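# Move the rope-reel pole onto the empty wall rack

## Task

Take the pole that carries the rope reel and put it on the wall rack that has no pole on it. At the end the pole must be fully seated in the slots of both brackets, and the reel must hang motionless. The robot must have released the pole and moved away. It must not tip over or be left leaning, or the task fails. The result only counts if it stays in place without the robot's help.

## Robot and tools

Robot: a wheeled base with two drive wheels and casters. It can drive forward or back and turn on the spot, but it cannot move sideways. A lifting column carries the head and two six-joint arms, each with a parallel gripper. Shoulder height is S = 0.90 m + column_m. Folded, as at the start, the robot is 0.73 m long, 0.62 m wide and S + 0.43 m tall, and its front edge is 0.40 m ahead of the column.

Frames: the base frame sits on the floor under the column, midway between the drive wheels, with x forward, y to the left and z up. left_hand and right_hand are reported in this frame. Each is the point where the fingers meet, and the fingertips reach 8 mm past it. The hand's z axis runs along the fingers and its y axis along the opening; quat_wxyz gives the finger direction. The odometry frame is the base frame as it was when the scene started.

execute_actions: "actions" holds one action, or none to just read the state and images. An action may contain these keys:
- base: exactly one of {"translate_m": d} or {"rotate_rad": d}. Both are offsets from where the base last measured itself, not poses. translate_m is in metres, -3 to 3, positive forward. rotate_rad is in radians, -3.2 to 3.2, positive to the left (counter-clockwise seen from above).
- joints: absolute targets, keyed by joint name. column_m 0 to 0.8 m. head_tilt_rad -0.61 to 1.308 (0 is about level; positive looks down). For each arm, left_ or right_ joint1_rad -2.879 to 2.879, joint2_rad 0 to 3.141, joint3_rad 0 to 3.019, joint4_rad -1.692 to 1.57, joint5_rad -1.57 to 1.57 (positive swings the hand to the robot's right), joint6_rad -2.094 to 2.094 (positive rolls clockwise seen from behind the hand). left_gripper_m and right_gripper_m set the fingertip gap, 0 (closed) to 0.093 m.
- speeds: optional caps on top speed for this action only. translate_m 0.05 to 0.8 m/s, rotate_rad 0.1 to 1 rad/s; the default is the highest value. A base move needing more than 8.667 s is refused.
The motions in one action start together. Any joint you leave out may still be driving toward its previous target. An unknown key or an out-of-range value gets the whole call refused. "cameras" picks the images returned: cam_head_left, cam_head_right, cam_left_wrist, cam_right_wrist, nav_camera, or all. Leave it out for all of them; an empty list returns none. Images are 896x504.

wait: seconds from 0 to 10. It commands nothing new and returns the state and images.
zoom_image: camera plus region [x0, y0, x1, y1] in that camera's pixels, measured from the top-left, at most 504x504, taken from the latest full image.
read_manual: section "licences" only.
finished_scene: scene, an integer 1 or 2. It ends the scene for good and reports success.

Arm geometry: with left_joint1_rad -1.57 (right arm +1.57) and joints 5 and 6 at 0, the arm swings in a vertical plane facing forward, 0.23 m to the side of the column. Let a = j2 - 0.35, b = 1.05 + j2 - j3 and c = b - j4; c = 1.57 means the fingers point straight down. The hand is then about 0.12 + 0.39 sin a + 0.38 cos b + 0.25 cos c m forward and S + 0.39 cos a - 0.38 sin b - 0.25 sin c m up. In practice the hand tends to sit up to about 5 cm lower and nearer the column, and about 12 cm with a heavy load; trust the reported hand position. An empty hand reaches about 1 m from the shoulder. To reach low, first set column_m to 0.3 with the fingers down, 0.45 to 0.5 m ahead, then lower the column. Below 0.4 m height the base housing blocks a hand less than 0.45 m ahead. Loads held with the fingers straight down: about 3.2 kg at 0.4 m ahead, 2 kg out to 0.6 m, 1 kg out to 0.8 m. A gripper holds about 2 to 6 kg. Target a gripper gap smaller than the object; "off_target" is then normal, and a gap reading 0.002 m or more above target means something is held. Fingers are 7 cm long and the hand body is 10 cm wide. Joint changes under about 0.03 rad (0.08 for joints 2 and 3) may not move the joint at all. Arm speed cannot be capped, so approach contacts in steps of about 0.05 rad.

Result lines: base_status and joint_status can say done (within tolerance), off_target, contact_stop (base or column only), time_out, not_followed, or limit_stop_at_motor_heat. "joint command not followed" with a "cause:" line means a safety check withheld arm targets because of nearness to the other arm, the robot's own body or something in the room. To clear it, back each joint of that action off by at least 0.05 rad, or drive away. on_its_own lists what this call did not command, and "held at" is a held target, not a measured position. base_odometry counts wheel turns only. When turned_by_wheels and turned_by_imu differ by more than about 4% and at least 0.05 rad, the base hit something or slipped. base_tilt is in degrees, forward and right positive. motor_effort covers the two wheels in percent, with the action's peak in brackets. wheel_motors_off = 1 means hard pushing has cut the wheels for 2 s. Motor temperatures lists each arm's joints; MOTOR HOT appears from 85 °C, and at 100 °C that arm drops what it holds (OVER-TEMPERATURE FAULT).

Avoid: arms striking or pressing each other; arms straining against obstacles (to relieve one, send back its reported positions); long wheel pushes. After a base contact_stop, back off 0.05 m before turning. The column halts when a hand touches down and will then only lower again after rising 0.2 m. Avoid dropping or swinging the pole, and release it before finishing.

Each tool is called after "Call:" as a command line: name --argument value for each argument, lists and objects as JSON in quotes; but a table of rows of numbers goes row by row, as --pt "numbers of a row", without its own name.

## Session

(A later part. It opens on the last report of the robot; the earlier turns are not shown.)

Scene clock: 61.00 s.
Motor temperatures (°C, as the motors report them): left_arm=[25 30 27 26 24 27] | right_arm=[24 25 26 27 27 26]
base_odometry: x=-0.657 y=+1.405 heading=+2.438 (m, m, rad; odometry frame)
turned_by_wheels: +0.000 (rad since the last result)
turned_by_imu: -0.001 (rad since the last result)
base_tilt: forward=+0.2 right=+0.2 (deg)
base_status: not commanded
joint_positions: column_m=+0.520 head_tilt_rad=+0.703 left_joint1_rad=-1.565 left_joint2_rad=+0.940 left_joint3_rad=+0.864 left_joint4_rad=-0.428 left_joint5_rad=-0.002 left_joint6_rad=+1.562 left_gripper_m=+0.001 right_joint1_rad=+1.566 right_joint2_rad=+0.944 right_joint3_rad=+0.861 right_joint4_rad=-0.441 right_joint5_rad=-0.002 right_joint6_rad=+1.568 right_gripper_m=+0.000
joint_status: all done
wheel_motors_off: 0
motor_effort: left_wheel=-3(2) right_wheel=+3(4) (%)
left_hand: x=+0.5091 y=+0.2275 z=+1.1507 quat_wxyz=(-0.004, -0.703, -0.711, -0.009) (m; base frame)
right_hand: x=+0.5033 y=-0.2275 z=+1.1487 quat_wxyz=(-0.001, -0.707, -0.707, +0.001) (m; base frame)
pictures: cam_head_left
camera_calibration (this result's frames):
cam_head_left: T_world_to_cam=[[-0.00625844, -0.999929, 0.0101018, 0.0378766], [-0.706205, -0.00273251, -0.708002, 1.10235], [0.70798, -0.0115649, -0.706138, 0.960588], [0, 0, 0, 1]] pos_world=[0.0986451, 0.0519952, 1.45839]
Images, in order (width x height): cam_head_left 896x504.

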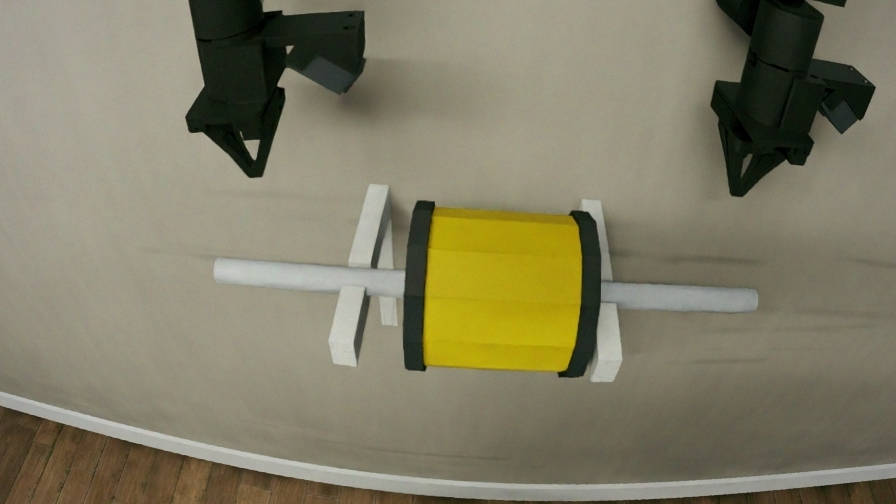

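Slipped off the top. Go lower.

Call:
execute_actions --actions '[{"base":{"translate_m":0.02},"joints":{"column_m":0.32,"left_gripper_m":0.09,"right_gripper_m":0.09}}]' --cameras '[]'

Call:
execute_actions --actions '[{"joints":{"left_gripper_m":0,"right_gripper_m":0}}]' --cameras '[]'

Call:
execute_actions --actions '[{"joints":{"column_m":0.48}}]' --cameras '["cam_head_left"]'

Scene clock: 66.37 s.
Motor temperatures (°C, as the motors report them): left_arm=[25 30 27 26 24 27] | right_arm=[24 25 26 27 27 26]
base_odometry: x=-0.673 y=+1.418 heading=+2.439 (m, m, rad; odometry frame)
turned_by_wheels: +0.001 (rad since the last result)
turned_by_imu: +0.000 (rad since the last result)
base_tilt: forward=+0.2 right=+0.1 (deg)
base_status: done
joint_positions: column_m=+0.320 head_tilt_rad=+0.703 left_joint1_rad=-1.565 left_joint2_rad=+0.942 left_joint3_rad=+0.862 left_joint4_rad=-0.428 left_joint5_rad=-0.002 left_joint6_rad=+1.562 left_gripper_m=+0.090 right_joint1_rad=+1.566 right_joint2_rad=+0.946 right_joint3_rad=+0.861 right_joint4_rad=-0.436 right_joint5_rad=-0.002 right_joint6_rad=+1.568 right_gripper_m=+0.090
joint_status: all done
wheel_motors_off: 0
motor_effort: left_wheel=+1(47) right_wheel=+0(41) (%)
left_hand: x=+0.5078 y=+0.2275 z=+0.9498 quat_wxyz=(-0.003, -0.703, -0.711, -0.008) (m; base frame)
right_hand: x=+0.5039 y=-0.2275 z=+0.9482 quat_wxyz=(-0.002, -0.707, -0.707, +0.000) (m; base frame)
pictures: none
No camera images: the call's "cameras" was empty. Leave "cameras" out to get every camera's image.

Scene clock: 67.07 s.
Motor temperatures (°C, as the motors report them): left_arm=[25 30 27 26 24 27] | right_arm=[24 25 26 27 27 26]
base_odometry: x=-0.673 y=+1.418 heading=+2.439 (m, m, rad; odometry frame)
turned_by_wheels: +0.000 (rad since the last result)
turned_by_imu: +0.000 (rad since the last result)
base_tilt: forward=+0.2 right=+0.1 (deg)
base_status: not commanded
joint_positions: column_m=+0.320 head_tilt_rad=+0.703 left_joint1_rad=-1.566 left_joint2_rad=+0.943 left_joint3_rad=+0.877 left_joint4_rad=-0.415 left_joint5_rad=-0.003 left_joint6_rad=+1.612 left_gripper_m=+0.027 right_joint1_rad=+1.565 right_joint2_rad=+0.947 right_joint3_rad=+0.838 right_joint4_rad=-0.458 right_joint5_rad=+0.001 right_joint6_rad=+1.632 right_gripper_m=+0.025
joint_status: left_gripper_m off_target (ended at +0.027, target +0.000); right_gripper_m off_target (ended at +0.025, target +0.000)
wheel_motors_off: 0
motor_effort: left_wheel=+0(1) right_wheel=+3(4) (%)
left_hand: x=+0.5193 y=+0.2273 z=+0.9521 quat_wxyz=(-0.012, -0.721, -0.693, -0.018) (m; base frame)
right_hand: x=+0.4844 y=-0.2281 z=+0.9443 quat_wxyz=(+0.013, -0.729, -0.684, +0.018) (m; base frame)
pictures: none
No camera images: the call's "cameras" was empty. Leave "cameras" out to get every camera's image.

Scene clock: 69.77 s.
Motor temperatures (°C, as the motors report them): left_arm=[25 30 27 26 24 27] | right_arm=[24 25 26 27 27 26]
base_odometry: x=-0.673 y=+1.418 heading=+2.439 (m, m, rad; odometry frame)
turned_by_wheels: +0.000 (rad since the last result)
turned_by_imu: -0.001 (rad since the last result)
base_tilt: forward=+0.2 right=+0.2 (deg)
base_status: not commanded
joint_positions: column_m=+0.480 head_tilt_rad=+0.703 left_joint1_rad=-1.566 left_joint2_rad=+0.979 left_joint3_rad=+0.862 left_joint4_rad=-0.404 left_joint5_rad=-0.003 left_joint6_rad=+1.589 left_gripper_m=+0.027 right_joint1_rad=+1.565 right_joint2_rad=+0.983 right_joint3_rad=+0.840 right_joint4_rad=-0.428 right_joint5_rad=+0.006 right_joint6_rad=+1.605 right_gripper_m=+0.025
joint_status: all done
wheel_motors_off: 0
motor_effort: left_wheel=+0(2) right_wheel=+0(3) (%)
left_hand: x=+0.5028 y=+0.2274 z=+1.0954 quat_wxyz=(+0.002, -0.713, -0.702, -0.003) (m; base frame)
right_hand: x=+0.4829 y=-0.2290 z=+1.0913 quat_wxyz=(+0.013, -0.720, -0.694, +0.021) (m; base frame)
pictures: cam_head_left
camera_calibration (this result's frames):
cam_head_left: T_world_to_cam=[[-0.00625826, -0.999929, 0.0101019, 0.0382806], [-0.706218, -0.00273251, -0.707989, 1.074], [0.707967, -0.0115649, -0.706151, 0.932352], [0, 0, 0, 1]] pos_world=[0.0986443, 0.0519952, 1.41838]
Images, in order (width x height): cam_head_left 896x504.

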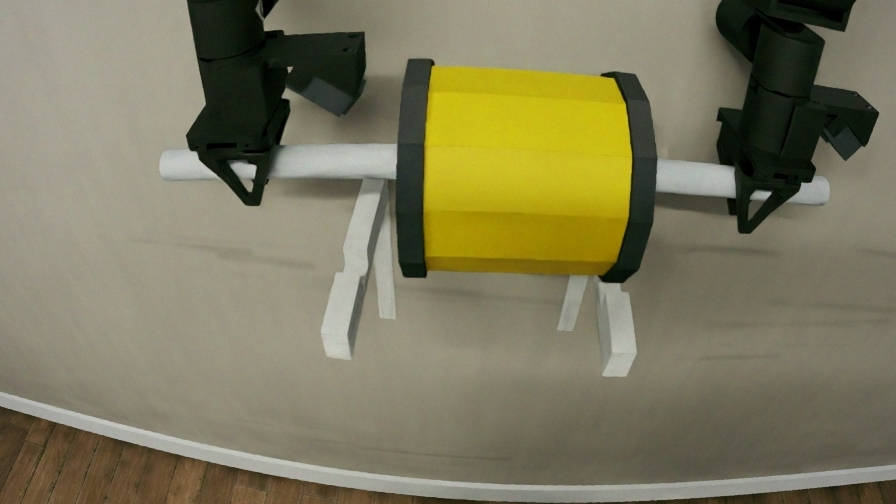

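Call:
execute_actions --actions '[{"base":{"translate_m":-0.5}}]' --cameras '[]'

Call:
execute_actions --actions '[{"base":{"rotate_rad":1.57}}]' --cameras '[]'

Call:
execute_actions --actions '[{"base":{"translate_m":1.18}}]' --cameras '[]'

Call:
execute_actions --actions '[{"base":{"rotate_rad":1.6}}]' --cameras '[]'

Call:
execute_actions --actions '[{"base":{"translate_m":2.0}}]' --cameras '["nav_camera"]'

Scene clock: 74.57 s.
Motor temperatures (°C, as the motors report them): left_arm=[25 31 27 26 24 27] | right_arm=[24 26 26 27 27 26]
base_odometry: x=-0.291 y=+1.095 heading=+2.441 (m, m, rad; odometry frame)
turned_by_wheels: +0.001 (rad since the last result)
turned_by_imu: +0.000 (rad since the last result)
base_tilt: forward=+0.2 right=+0.1 (deg)
base_status: done
joint_positions: column_m=+0.480 head_tilt_rad=+0.704 left_joint1_rad=-1.566 left_joint2_rad=+0.980 left_joint3_rad=+0.857 left_joint4_rad=-0.408 left_joint5_rad=-0.003 left_joint6_rad=+1.585 left_gripper_m=+0.027 right_joint1_rad=+1.565 right_joint2_rad=+0.988 right_joint3_rad=+0.840 right_joint4_rad=-0.433 right_joint5_rad=+0.006 right_joint6_rad=+1.601 right_gripper_m=+0.025
joint_status: not commanded
wheel_motors_off: 0
motor_effort: left_wheel=+2(62) right_wheel=-2(49) (%)
left_hand: x=+0.4987 y=+0.2275 z=+1.0946 quat_wxyz=(+0.006, -0.711, -0.703, +0.000) (m; base frame)
right_hand: x=+0.4802 y=-0.2290 z=+1.0895 quat_wxyz=(+0.016, -0.718, -0.695, +0.024) (m; base frame)
pictures: none
No camera images: the call's "cameras" was empty. Leave "cameras" out to get every camera's image.

Scene clock: 77.67 s.
Motor temperatures (°C, as the motors report them): left_arm=[25 31 27 26 24 27] | right_arm=[24 26 26 27 27 26]
base_odometry: x=-0.291 y=+1.095 heading=-2.274 (m, m, rad; odometry frame)
turned_by_wheels: +1.569 (rad since the last result)
turned_by_imu: +1.552 (rad since the last result)
base_tilt: forward=+0.1 right=+0.2 (deg)
base_status: done
joint_positions: column_m=+0.480 head_tilt_rad=+0.704 left_joint1_rad=-1.566 left_joint2_rad=+0.980 left_joint3_rad=+0.857 left_joint4_rad=-0.408 left_joint5_rad=-0.004 left_joint6_rad=+1.585 left_gripper_m=+0.027 right_joint1_rad=+1.565 right_joint2_rad=+0.988 right_joint3_rad=+0.840 right_joint4_rad=-0.433 right_joint5_rad=+0.006 right_joint6_rad=+1.601 right_gripper_m=+0.025
joint_status: not commanded
wheel_motors_off: 0
motor_effort: left_wheel=-5(44) right_wheel=+4(52) (%)
left_hand: x=+0.4987 y=+0.2274 z=+1.0946 quat_wxyz=(+0.006, -0.711, -0.703, +0.000) (m; base frame)
right_hand: x=+0.4802 y=-0.2290 z=+1.0895 quat_wxyz=(+0.016, -0.718, -0.695, +0.024) (m; base frame)
pictures: none
No camera images: the call's "cameras" was empty. Leave "cameras" out to get every camera's image.

Scene clock: 81.27 s.
Motor temperatures (°C, as the motors report them): left_arm=[25 31 27 26 24 27] | right_arm=[24 26 26 27 27 26]
base_odometry: x=-1.053 y=+0.194 heading=-2.273 (m, m, rad; odometry frame)
turned_by_wheels: +0.000 (rad since the last result)
turned_by_imu: -0.001 (rad since the last result)
base_tilt: forward=+0.3 right=+0.2 (deg)
base_status: done
joint_positions: column_m=+0.480 head_tilt_rad=+0.704 left_joint1_rad=-1.566 left_joint2_rad=+0.980 left_joint3_rad=+0.857 left_joint4_rad=-0.410 left_joint5_rad=-0.004 left_joint6_rad=+1.584 left_gripper_m=+0.027 right_joint1_rad=+1.565 right_joint2_rad=+0.990 right_joint3_rad=+0.842 right_joint4_rad=-0.434 right_joint5_rad=+0.006 right_joint6_rad=+1.600 right_gripper_m=+0.025
joint_status: not commanded
wheel_motors_off: 0
motor_effort: left_wheel=+1(51) right_wheel=+0(51) (%)
left_hand: x=+0.4983 y=+0.2274 z=+1.0945 quat_wxyz=(+0.006, -0.711, -0.703, +0.001) (m; base frame)
right_hand: x=+0.4805 y=-0.2290 z=+1.0891 quat_wxyz=(+0.017, -0.718, -0.695, +0.025) (m; base frame)
pictures: none
No camera images: the call's "cameras" was empty. Leave "cameras" out to get every camera's image.

Scene clock: 84.40 s.
Motor temperatures (°C, as the motors report them): left_arm=[25 31 27 26 24 27] | right_arm=[24 26 26 27 27 26]
base_odometry: x=-1.053 y=+0.194 heading=-0.674 (m, m, rad; odometry frame)
turned_by_wheels: +1.599 (rad since the last result)
turned_by_imu: +1.582 (rad since the last result)
base_tilt: forward=+0.2 right=+0.1 (deg)
base_status: done
joint_positions: column_m=+0.480 head_tilt_rad=+0.704 left_joint1_rad=-1.566 left_joint2_rad=+0.980 left_joint3_rad=+0.857 left_joint4_rad=-0.410 left_joint5_rad=-0.004 left_joint6_rad=+1.584 left_gripper_m=+0.027 right_joint1_rad=+1.565 right_joint2_rad=+0.990 right_joint3_rad=+0.842 right_joint4_rad=-0.434 right_joint5_rad=+0.006 right_joint6_rad=+1.600 right_gripper_m=+0.025
joint_status: not commanded
wheel_motors_off: 0
motor_effort: left_wheel=-5(53) right_wheel=+4(43) (%)
left_hand: x=+0.4983 y=+0.2275 z=+1.0945 quat_wxyz=(+0.007, -0.711, -0.703, +0.001) (m; base frame)
right_hand: x=+0.4805 y=-0.2290 z=+1.0891 quat_wxyz=(+0.017, -0.718, -0.695, +0.025) (m; base frame)
pictures: none
No camera images: the call's "cameras" was empty. Leave "cameras" out to get every camera's image.

Scene clock: 89.10 s.
Motor temperatures (°C, as the motors report them): left_arm=[25 31 27 26 24 27] | right_arm=[24 26 26 27 27 26]
base_odometry: x=+0.510 y=-1.054 heading=-0.674 (m, m, rad; odometry frame)
turned_by_wheels: +0.001 (rad since the last result)
turned_by_imu: -0.001 (rad since the last result)
base_tilt: forward=+0.2 right=+0.2 (deg)
base_status: done
joint_positions: column_m=+0.480 head_tilt_rad=+0.704 left_joint1_rad=-1.566 left_joint2_rad=+0.980 left_joint3_rad=+0.856 left_joint4_rad=-0.410 left_joint5_rad=-0.004 left_joint6_rad=+1.583 left_gripper_m=+0.027 right_joint1_rad=+1.565 right_joint2_rad=+0.990 right_joint3_rad=+0.842 right_joint4_rad=-0.434 right_joint5_rad=+0.006 right_joint6_rad=+1.599 right_gripper_m=+0.025
joint_status: not commanded
wheel_motors_off: 0
motor_effort: left_wheel=+2(48) right_wheel=-2(50) (%)
left_hand: x=+0.4976 y=+0.2275 z=+1.0943 quat_wxyz=(+0.007, -0.710, -0.704, +0.001) (m; base frame)
right_hand: x=+0.4804 y=-0.2290 z=+1.0890 quat_wxyz=(+0.017, -0.718, -0.696, +0.025) (m; base frame)
pictures: nav_camera
Images, in order (width x height): nav_camera 896x504.

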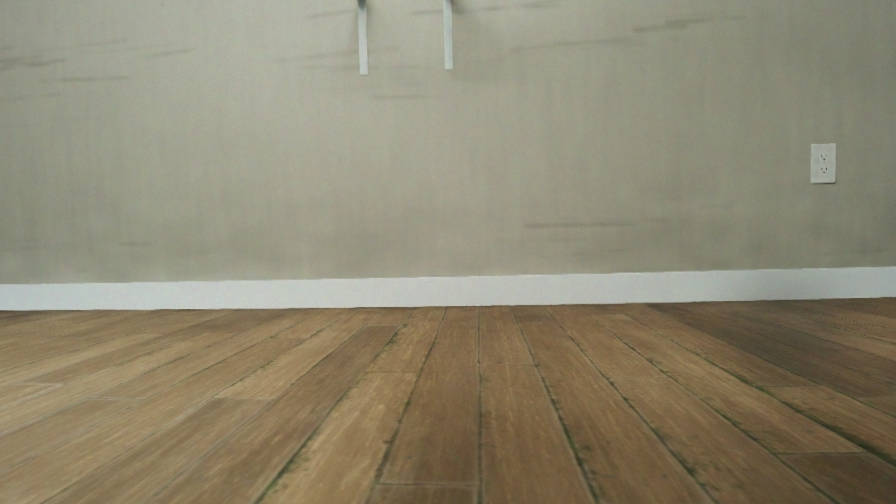

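Call:
execute_actions --actions '[{"base":{"rotate_rad":0.13}}]' --cameras '[]'

Call:
execute_actions --actions '[{"base":{"translate_m":0.85}}]' --cameras '[]'

Call:
execute_actions --actions '[{"base":{"rotate_rad":-0.13}}]' --cameras '["cam_head_left","cam_left_wrist"]'

Scene clock: 91.33 s.
Motor temperatures (°C, as the motors report them): left_arm=[25 31 27 26 24 27] | right_arm=[24 26 26 27 27 26]
base_odometry: x=+0.510 y=-1.054 heading=-0.545 (m, m, rad; odometry frame)
turned_by_wheels: +0.128 (rad since the last result)
turned_by_imu: +0.124 (rad since the last result)
base_tilt: forward=+0.1 right=+0.2 (deg)
base_status: done
joint_positions: column_m=+0.480 head_tilt_rad=+0.704 left_joint1_rad=-1.566 left_joint2_rad=+0.980 left_joint3_rad=+0.856 left_joint4_rad=-0.410 left_joint5_rad=-0.005 left_joint6_rad=+1.583 left_gripper_m=+0.027 right_joint1_rad=+1.565 right_joint2_rad=+0.990 right_joint3_rad=+0.842 right_joint4_rad=-0.434 right_joint5_rad=+0.006 right_joint6_rad=+1.599 right_gripper_m=+0.025
joint_status: not commanded
wheel_motors_off: 0
motor_effort: left_wheel=+0(50) right_wheel=+1(45) (%)
left_hand: x=+0.4976 y=+0.2276 z=+1.0943 quat_wxyz=(+0.007, -0.710, -0.704, +0.001) (m; base frame)
right_hand: x=+0.4804 y=-0.2290 z=+1.0890 quat_wxyz=(+0.017, -0.718, -0.696, +0.025) (m; base frame)
pictures: none
No camera images: the call's "cameras" was empty. Leave "cameras" out to get every camera's image.

Scene clock: 94.47 s.
Motor temperatures (°C, as the motors report them): left_arm=[25 31 27 26 24 27] | right_arm=[24 26 26 27 27 26]
base_odometry: x=+1.237 y=-1.495 heading=-0.545 (m, m, rad; odometry frame)
turned_by_wheels: +0.000 (rad since the last result)
turned_by_imu: +0.000 (rad since the last result)
base_tilt: forward=+0.2 right=+0.1 (deg)
base_status: done
joint_positions: column_m=+0.480 head_tilt_rad=+0.704 left_joint1_rad=-1.566 left_joint2_rad=+0.981 left_joint3_rad=+0.856 left_joint4_rad=-0.410 left_joint5_rad=-0.005 left_joint6_rad=+1.581 left_gripper_m=+0.027 right_joint1_rad=+1.565 right_joint2_rad=+0.991 right_joint3_rad=+0.843 right_joint4_rad=-0.435 right_joint5_rad=+0.006 right_joint6_rad=+1.598 right_gripper_m=+0.025
joint_status: not commanded
wheel_motors_off: 0
motor_effort: left_wheel=+1(54) right_wheel=-1(34) (%)
left_hand: x=+0.4973 y=+0.2276 z=+1.0941 quat_wxyz=(+0.007, -0.710, -0.704, +0.001) (m; base frame)
right_hand: x=+0.4808 y=-0.2290 z=+1.0888 quat_wxyz=(+0.017, -0.717, -0.696, +0.025) (m; base frame)
pictures: none
No camera images: the call's "cameras" was empty. Leave "cameras" out to get every camera's image.

Scene clock: 95.63 s.
Motor temperatures (°C, as the motors report them): left_arm=[25 31 27 26 24 27] | right_arm=[24 26 26 27 27 26]
base_odometry: x=+1.237 y=-1.495 heading=-0.673 (m, m, rad; odometry frame)
turned_by_wheels: -0.128 (rad since the last result)
turned_by_imu: -0.127 (rad since the last result)
base_tilt: forward=+0.2 right=+0.1 (deg)
base_status: done
joint_positions: column_m=+0.480 head_tilt_rad=+0.704 left_joint1_rad=-1.566 left_joint2_rad=+0.981 left_joint3_rad=+0.856 left_joint4_rad=-0.410 left_joint5_rad=-0.005 left_joint6_rad=+1.581 left_gripper_m=+0.027 right_joint1_rad=+1.565 right_joint2_rad=+0.991 right_joint3_rad=+0.843 right_joint4_rad=-0.435 right_joint5_rad=+0.006 right_joint6_rad=+1.598 right_gripper_m=+0.025
joint_status: not commanded
wheel_motors_off: 0
motor_effort: left_wheel=+1(35) right_wheel=-1(48) (%)
left_hand: x=+0.4973 y=+0.2276 z=+1.0941 quat_wxyz=(+0.007, -0.710, -0.704, +0.001) (m; base frame)
right_hand: x=+0.4808 y=-0.2290 z=+1.0888 quat_wxyz=(+0.017, -0.717, -0.696, +0.025) (m; base frame)
pictures: cam_head_left, cam_left_wrist
camera_calibration (this result's frames):
cam_head_left: T_world_to_cam=[[-0.00625549, -0.999929, 0.0101036, 0.038278], [-0.706412, -0.00273251, -0.707796, 1.07373], [0.707773, -0.0115649, -0.706345, 0.932646], [0, 0, 0, 1]] pos_world=[0.0986313, 0.0519952, 1.41836]
cam_left_wrist: T_world_to_cam=[[-0.999862, 0.00802587, 0.0145643, 0.475531], [0.0150897, 0.805942, 0.591802, -0.83365], [-0.00698827, 0.59194, -0.805952, 0.876063], [0, 0, 0, 1]] pos_world=[0.494167, 0.149481, 1.19249]
Images, in order (width x height): cam_head_left 896x504, cam_left_wrist 896x504.

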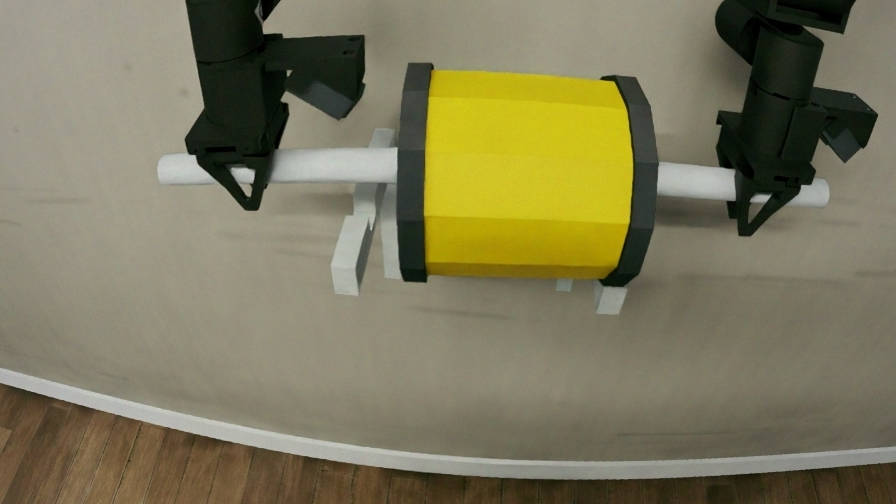

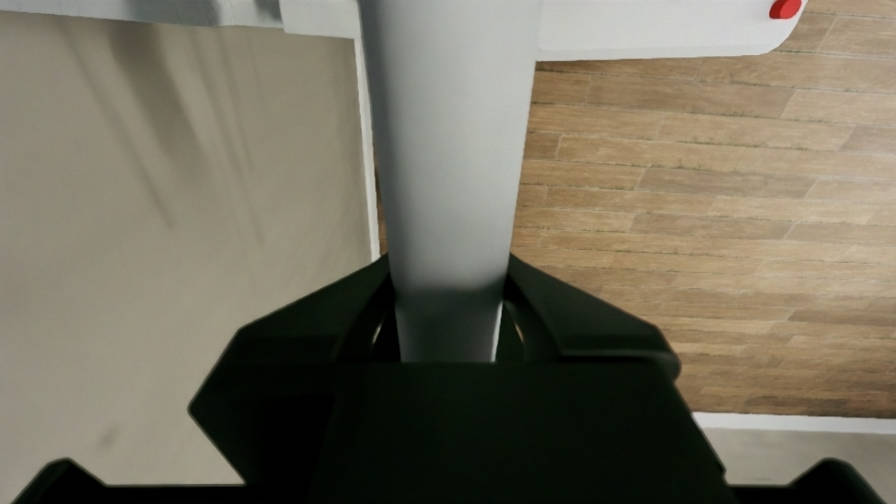

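Call:
execute_actions --actions '[{"base":{"translate_m":0.08}}]' --cameras '["cam_head_left"]'

Scene clock: 98.17 s.
Motor temperatures (°C, as the motors report them): left_arm=[25 31 27 26 24 27] | right_arm=[24 26 26 27 27 26]
base_odometry: x=+1.299 y=-1.545 heading=-0.674 (m, m, rad; odometry frame)
turned_by_wheels: -0.001 (rad since the last result)
turned_by_imu: -0.002 (rad since the last result)
base_tilt: forward=+0.2 right=+0.2 (deg)
base_status: done
joint_positions: column_m=+0.480 head_tilt_rad=+0.704 left_joint1_rad=-1.566 left_joint2_rad=+0.981 left_joint3_rad=+0.856 left_joint4_rad=-0.410 left_joint5_rad=-0.005 left_joint6_rad=+1.580 left_gripper_m=+0.027 right_joint1_rad=+1.565 right_joint2_rad=+0.992 right_joint3_rad=+0.845 right_joint4_rad=-0.435 right_joint5_rad=+0.006 right_joint6_rad=+1.597 right_gripper_m=+0.025
joint_status: not commanded
wheel_motors_off: 0
motor_effort: left_wheel=-1(34) right_wheel=+3(54) (%)
left_hand: x=+0.4974 y=+0.2276 z=+1.0940 quat_wxyz=(+0.007, -0.710, -0.705, +0.001) (m; base frame)
right_hand: x=+0.4816 y=-0.2290 z=+1.0886 quat_wxyz=(+0.017, -0.717, -0.697, +0.025) (m; base frame)
pictures: cam_head_left
camera_calibration (this result's frames):
cam_head_left: T_world_to_cam=[[-0.0062555, -0.999929, 0.0101036, 0.038278], [-0.706412, -0.00273251, -0.707796, 1.07373], [0.707773, -0.0115649, -0.706345, 0.932646], [0, 0, 0, 1]] pos_world=[0.0986313, 0.0519952, 1.41836]
Images, in order (width x height): cam_head_left 896x504.

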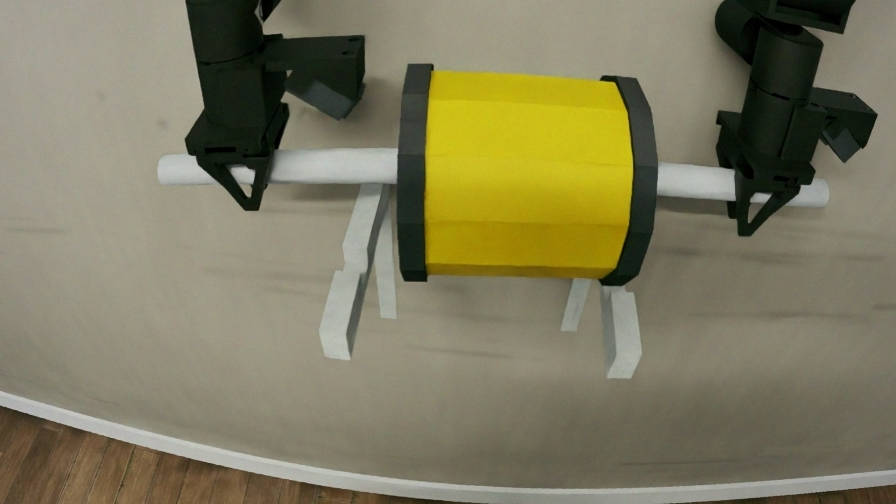

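Matches the pickup view.

Call:
execute_actions --actions '[{"joints":{"column_m":0.33}}]' --cameras '[]'

Call:
execute_actions --actions '[{"joints":{"left_gripper_m":0.09,"right_gripper_m":0.09}}]' --cameras '[]'

Call:
execute_actions --actions '[{"joints":{"column_m":0.5}}]' --cameras '[]'

Call:
execute_actions --actions '[{"base":{"translate_m":-0.5}}]' --cameras '[]'

Call:
wait --seconds 5

Call:
finished_scene --scene 1

Scene clock: 101.93 s.
Motor temperatures (°C, as the motors report them): left_arm=[25 31 27 26 24 27] | right_arm=[24 26 26 27 27 26]
base_odometry: x=+1.299 y=-1.545 heading=-0.674 (m, m, rad; odometry frame)
turned_by_wheels: +0.000 (rad since the last result)
turned_by_imu: -0.001 (rad since the last result)
base_tilt: forward=+0.2 right=+0.2 (deg)
base_status: not commanded
joint_positions: column_m=+0.330 head_tilt_rad=+0.704 left_joint1_rad=-1.566 left_joint2_rad=+0.913 left_joint3_rad=+0.856 left_joint4_rad=-0.431 left_joint5_rad=-0.006 left_joint6_rad=+1.610 left_gripper_m=+0.027 right_joint1_rad=+1.565 right_joint2_rad=+0.887 right_joint3_rad=+0.827 right_joint4_rad=-0.510 right_joint5_rad=+0.001 right_joint6_rad=+1.629 right_gripper_m=+0.025
joint_status: all done
wheel_motors_off: 0
motor_effort: left_wheel=+2(3) right_wheel=+9(9) (%)
left_hand: x=+0.5111 y=+0.2277 z=+0.9700 quat_wxyz=(-0.009, -0.720, -0.694, -0.017) (m; base frame)
right_hand: x=+0.4816 y=-0.2279 z=+0.9750 quat_wxyz=(+0.014, -0.728, -0.685, +0.019) (m; base frame)
pictures: none
No camera images: the call's "cameras" was empty. Leave "cameras" out to get every camera's image.

Scene clock: 102.80 s.
Motor temperatures (°C, as the motors report them): left_arm=[25 31 27 26 24 27] | right_arm=[24 26 26 27 27 26]
base_odometry: x=+1.299 y=-1.545 heading=-0.674 (m, m, rad; odometry frame)
turned_by_wheels: +0.000 (rad since the last result)
turned_by_imu: +0.000 (rad since the last result)
base_tilt: forward=+0.2 right=+0.2 (deg)
base_status: not commanded
joint_positions: column_m=+0.330 head_tilt_rad=+0.704 left_joint1_rad=-1.566 left_joint2_rad=+0.941 left_joint3_rad=+0.856 left_joint4_rad=-0.431 left_joint5_rad=-0.003 left_joint6_rad=+1.580 left_gripper_m=+0.090 right_joint1_rad=+1.565 right_joint2_rad=+0.953 right_joint3_rad=+0.832 right_joint4_rad=-0.443 right_joint5_rad=+0.000 right_joint6_rad=+1.581 right_gripper_m=+0.090
joint_status: all done
wheel_motors_off: 0
motor_effort: left_wheel=-4(5) right_wheel=+4(9) (%)
left_hand: x=+0.5037 y=+0.2272 z=+0.9593 quat_wxyz=(+0.000, -0.709, -0.705, -0.005) (m; base frame)
right_hand: x=+0.4830 y=-0.2279 z=+0.9513 quat_wxyz=(+0.013, -0.712, -0.702, +0.016) (m; base frame)
pictures: none
No camera images: the call's "cameras" was empty. Leave "cameras" out to get every camera's image.

Scene clock: 105.60 s.
Motor temperatures (°C, as the motors report them): left_arm=[25 31 27 26 24 27] | right_arm=[24 26 26 27 27 26]
base_odometry: x=+1.299 y=-1.545 heading=-0.674 (m, m, rad; odometry frame)
turned_by_wheels: +0.000 (rad since the last result)
turned_by_imu: -0.001 (rad since the last result)
base_tilt: forward=+0.2 right=+0.2 (deg)
base_status: not commanded
joint_positions: column_m=+0.500 head_tilt_rad=+0.704 left_joint1_rad=-1.566 left_joint2_rad=+0.942 left_joint3_rad=+0.856 left_joint4_rad=-0.431 left_joint5_rad=-0.003 left_joint6_rad=+1.579 left_gripper_m=+0.090 right_joint1_rad=+1.565 right_joint2_rad=+0.953 right_joint3_rad=+0.832 right_joint4_rad=-0.443 right_joint5_rad=+0.000 right_joint6_rad=+1.580 right_gripper_m=+0.090
joint_status: all done
wheel_motors_off: 0
motor_effort: left_wheel=-3(4) right_wheel=+4(4) (%)
left_hand: x=+0.5035 y=+0.2272 z=+1.1288 quat_wxyz=(+0.000, -0.709, -0.705, -0.005) (m; base frame)
right_hand: x=+0.4831 y=-0.2279 z=+1.1212 quat_wxyz=(+0.012, -0.711, -0.703, +0.016) (m; base frame)
pictures: none
No camera images: the call's "cameras" was empty. Leave "cameras" out to get every camera's image.

Scene clock: 108.13 s.
Motor temperatures (°C, as the motors report them): left_arm=[25 31 27 26 24 27] | right_arm=[24 26 26 27 27 26]
base_odometry: x=+0.909 y=-1.232 heading=-0.675 (m, m, rad; odometry frame)
turned_by_wheels: -0.001 (rad since the last result)
turned_by_imu: -0.002 (rad since the last result)
base_tilt: forward=+0.2 right=+0.2 (deg)
base_status: done
joint_positions: column_m=+0.500 head_tilt_rad=+0.704 left_joint1_rad=-1.566 left_joint2_rad=+0.942 left_joint3_rad=+0.855 left_joint4_rad=-0.431 left_joint5_rad=-0.003 left_joint6_rad=+1.578 left_gripper_m=+0.090 right_joint1_rad=+1.565 right_joint2_rad=+0.952 right_joint3_rad=+0.840 right_joint4_rad=-0.439 right_joint5_rad=+0.000 right_joint6_rad=+1.580 right_gripper_m=+0.090
joint_status: not commanded
wheel_motors_off: 0
motor_effort: left_wheel=-2(45) right_wheel=+2(59) (%)
left_hand: x=+0.5029 y=+0.2271 z=+1.1286 quat_wxyz=(+0.000, -0.709, -0.705, -0.005) (m; base frame)
right_hand: x=+0.4892 y=-0.2279 z=+1.1226 quat_wxyz=(+0.008, -0.711, -0.703, +0.011) (m; base frame)
pictures: none
No camera images: the call's "cameras" was empty. Leave "cameras" out to get every camera's image.

Scene clock: 113.13 s.
Motor temperatures (°C, as the motors report them): left_arm=[25 31 27 26 24 27] | right_arm=[24 26 26 27 27 26]
base_odometry: x=+0.909 y=-1.232 heading=-0.675 (m, m, rad; odometry frame)
turned_by_wheels: +0.000 (rad since the last result)
turned_by_imu: -0.001 (rad since the last result)
base_tilt: forward=+0.2 right=+0.2 (deg)
base_status: done
joint_positions: column_m=+0.500 head_tilt_rad=+0.704 left_joint1_rad=-1.566 left_joint2_rad=+0.942 left_joint3_rad=+0.855 left_joint4_rad=-0.431 left_joint5_rad=-0.003 left_joint6_rad=+1.578 left_gripper_m=+0.090 right_joint1_rad=+1.565 right_joint2_rad=+0.952 right_joint3_rad=+0.840 right_joint4_rad=-0.439 right_joint5_rad=+0.000 right_joint6_rad=+1.580 right_gripper_m=+0.090
joint_status: not commanded
wheel_motors_off: 0
motor_effort: left_wheel=-2(45) right_wheel=+2(59) (%)
left_hand: x=+0.5029 y=+0.2271 z=+1.1286 quat_wxyz=(+0.000, -0.709, -0.705, -0.005) (m; base frame)
right_hand: x=+0.4892 y=-0.2279 z=+1.1226 quat_wxyz=(+0.008, -0.711, -0.703, +0.011) (m; base frame)
wait: 5.00 s; at rest by 0.27 s
pictures: cam_head_left, cam_head_right, cam_left_wrist, cam_right_wrist, nav_camera
camera_calibration (this result's frames):
cam_head_left: T_world_to_cam=[[-0.00625416, -0.999929, 0.0101044, 0.0380746], [-0.706505, -0.00273251, -0.707702, 1.08775], [0.70768, -0.0115649, -0.706438, 0.946918], [0, 0, 0, 1]] pos_world=[0.098625, 0.0519952, 1.43836]
cam_head_right: T_world_to_cam=[[-0.00506727, -0.999192, 0.03988, -0.108771], [-0.704586, -0.0247321, -0.709187, 1.08862], [0.7096, -0.0316926, -0.703891, 0.946393], [0, 0, 0, 1]] pos_world=[0.0949128, -0.0517653, 1.44253]
cam_left_wrist: T_world_to_cam=[[-0.999981, 0.0050544, -0.00340789, 0.501674], [0.00206923, 0.80729, 0.590151, -0.845663], [0.00573402, 0.590133, -0.807286, 0.899645], [0, 0, 0, 1]] pos_world=[0.498256, 0.14925, 1.22705]
cam_right_wrist: T_world_to_cam=[[-0.999165, 0.0124124, 0.0389328, 0.44584], [0.0325435, 0.817908, 0.574428, -0.47006], [-0.0247134, 0.575215, -0.817629, 1.18177], [0, 0, 0, 1]] pos_world=[0.489971, -0.30084, 1.21891]
Images, in order (width x height): cam_head_left 896x504, cam_head_right 896x504, cam_left_wrist 896x504, cam_right_wrist 896x504, nav_camera 896x504.

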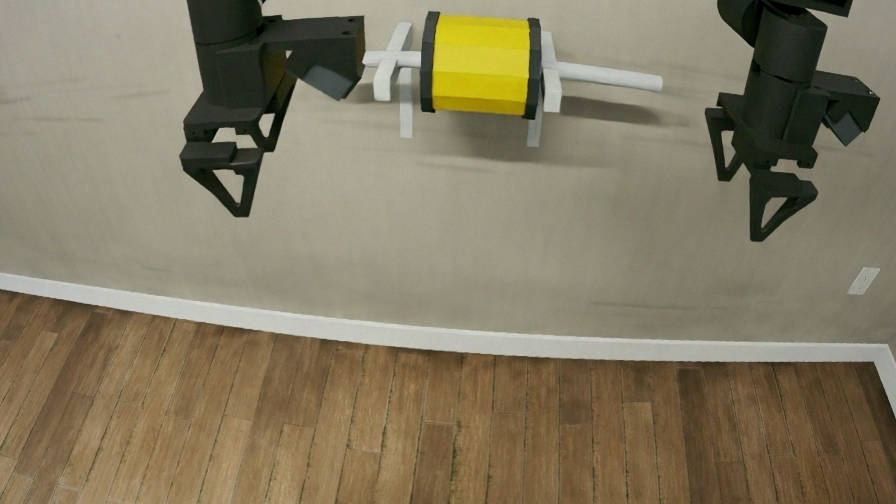

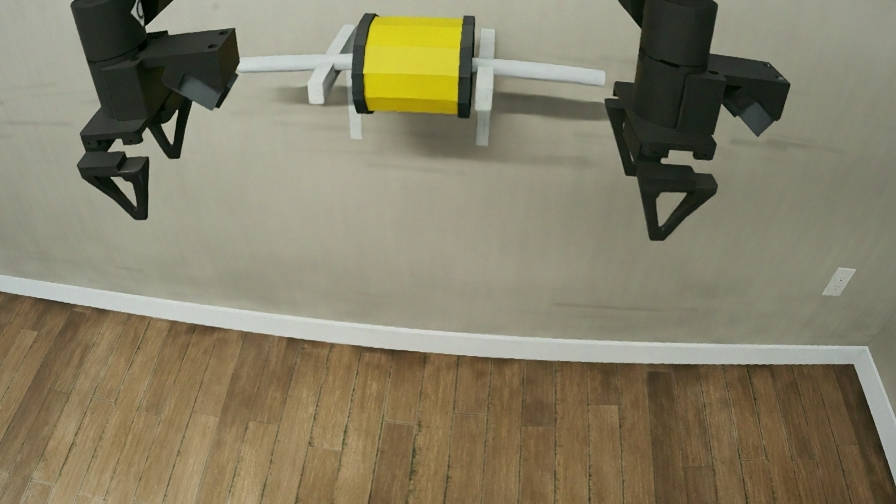

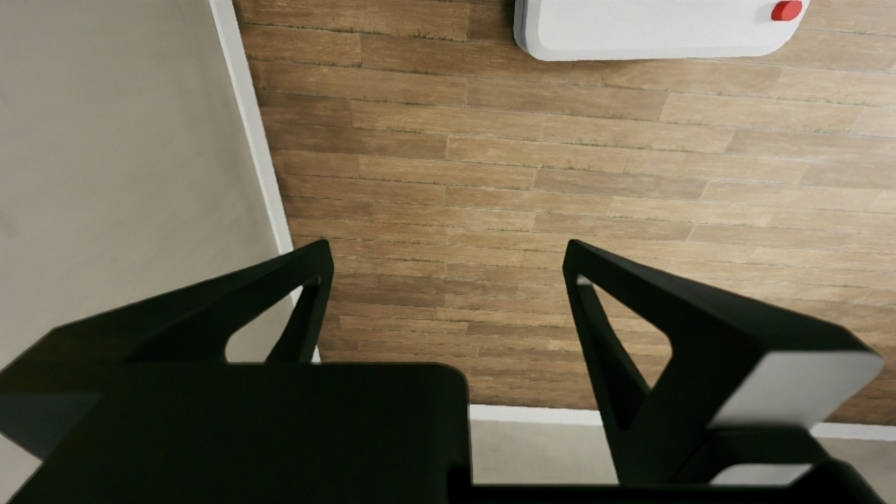

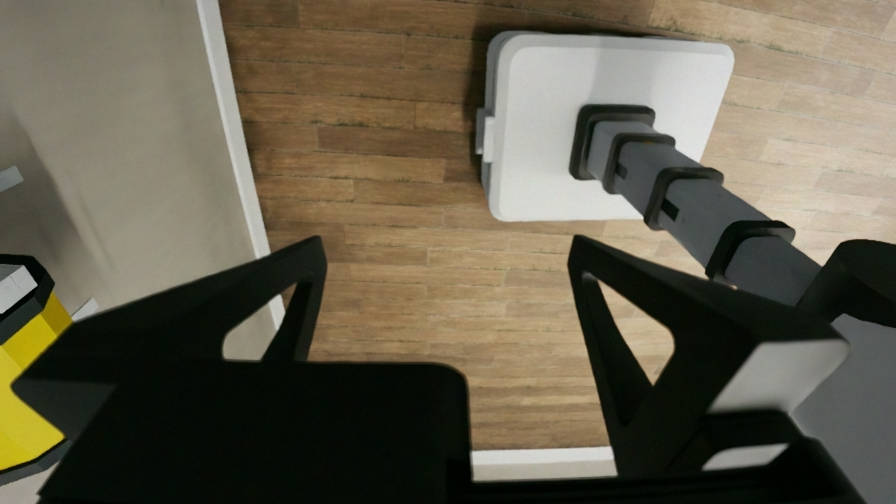

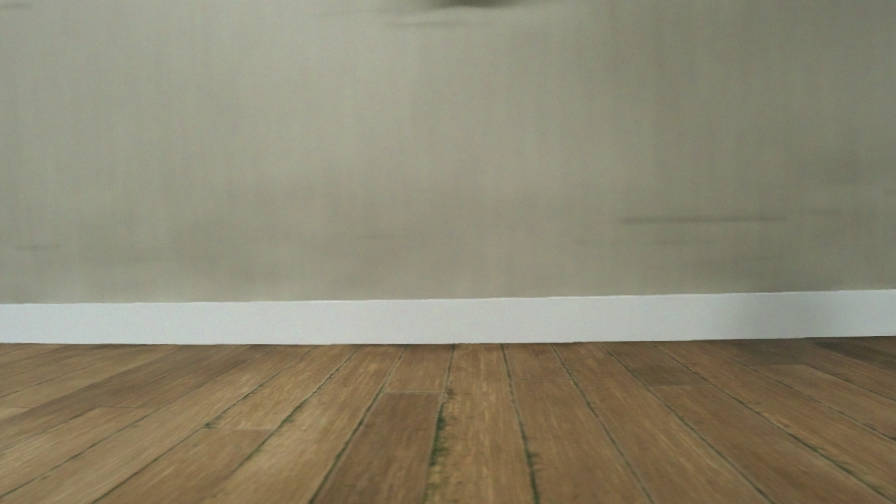

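The scene is finished: the task was done.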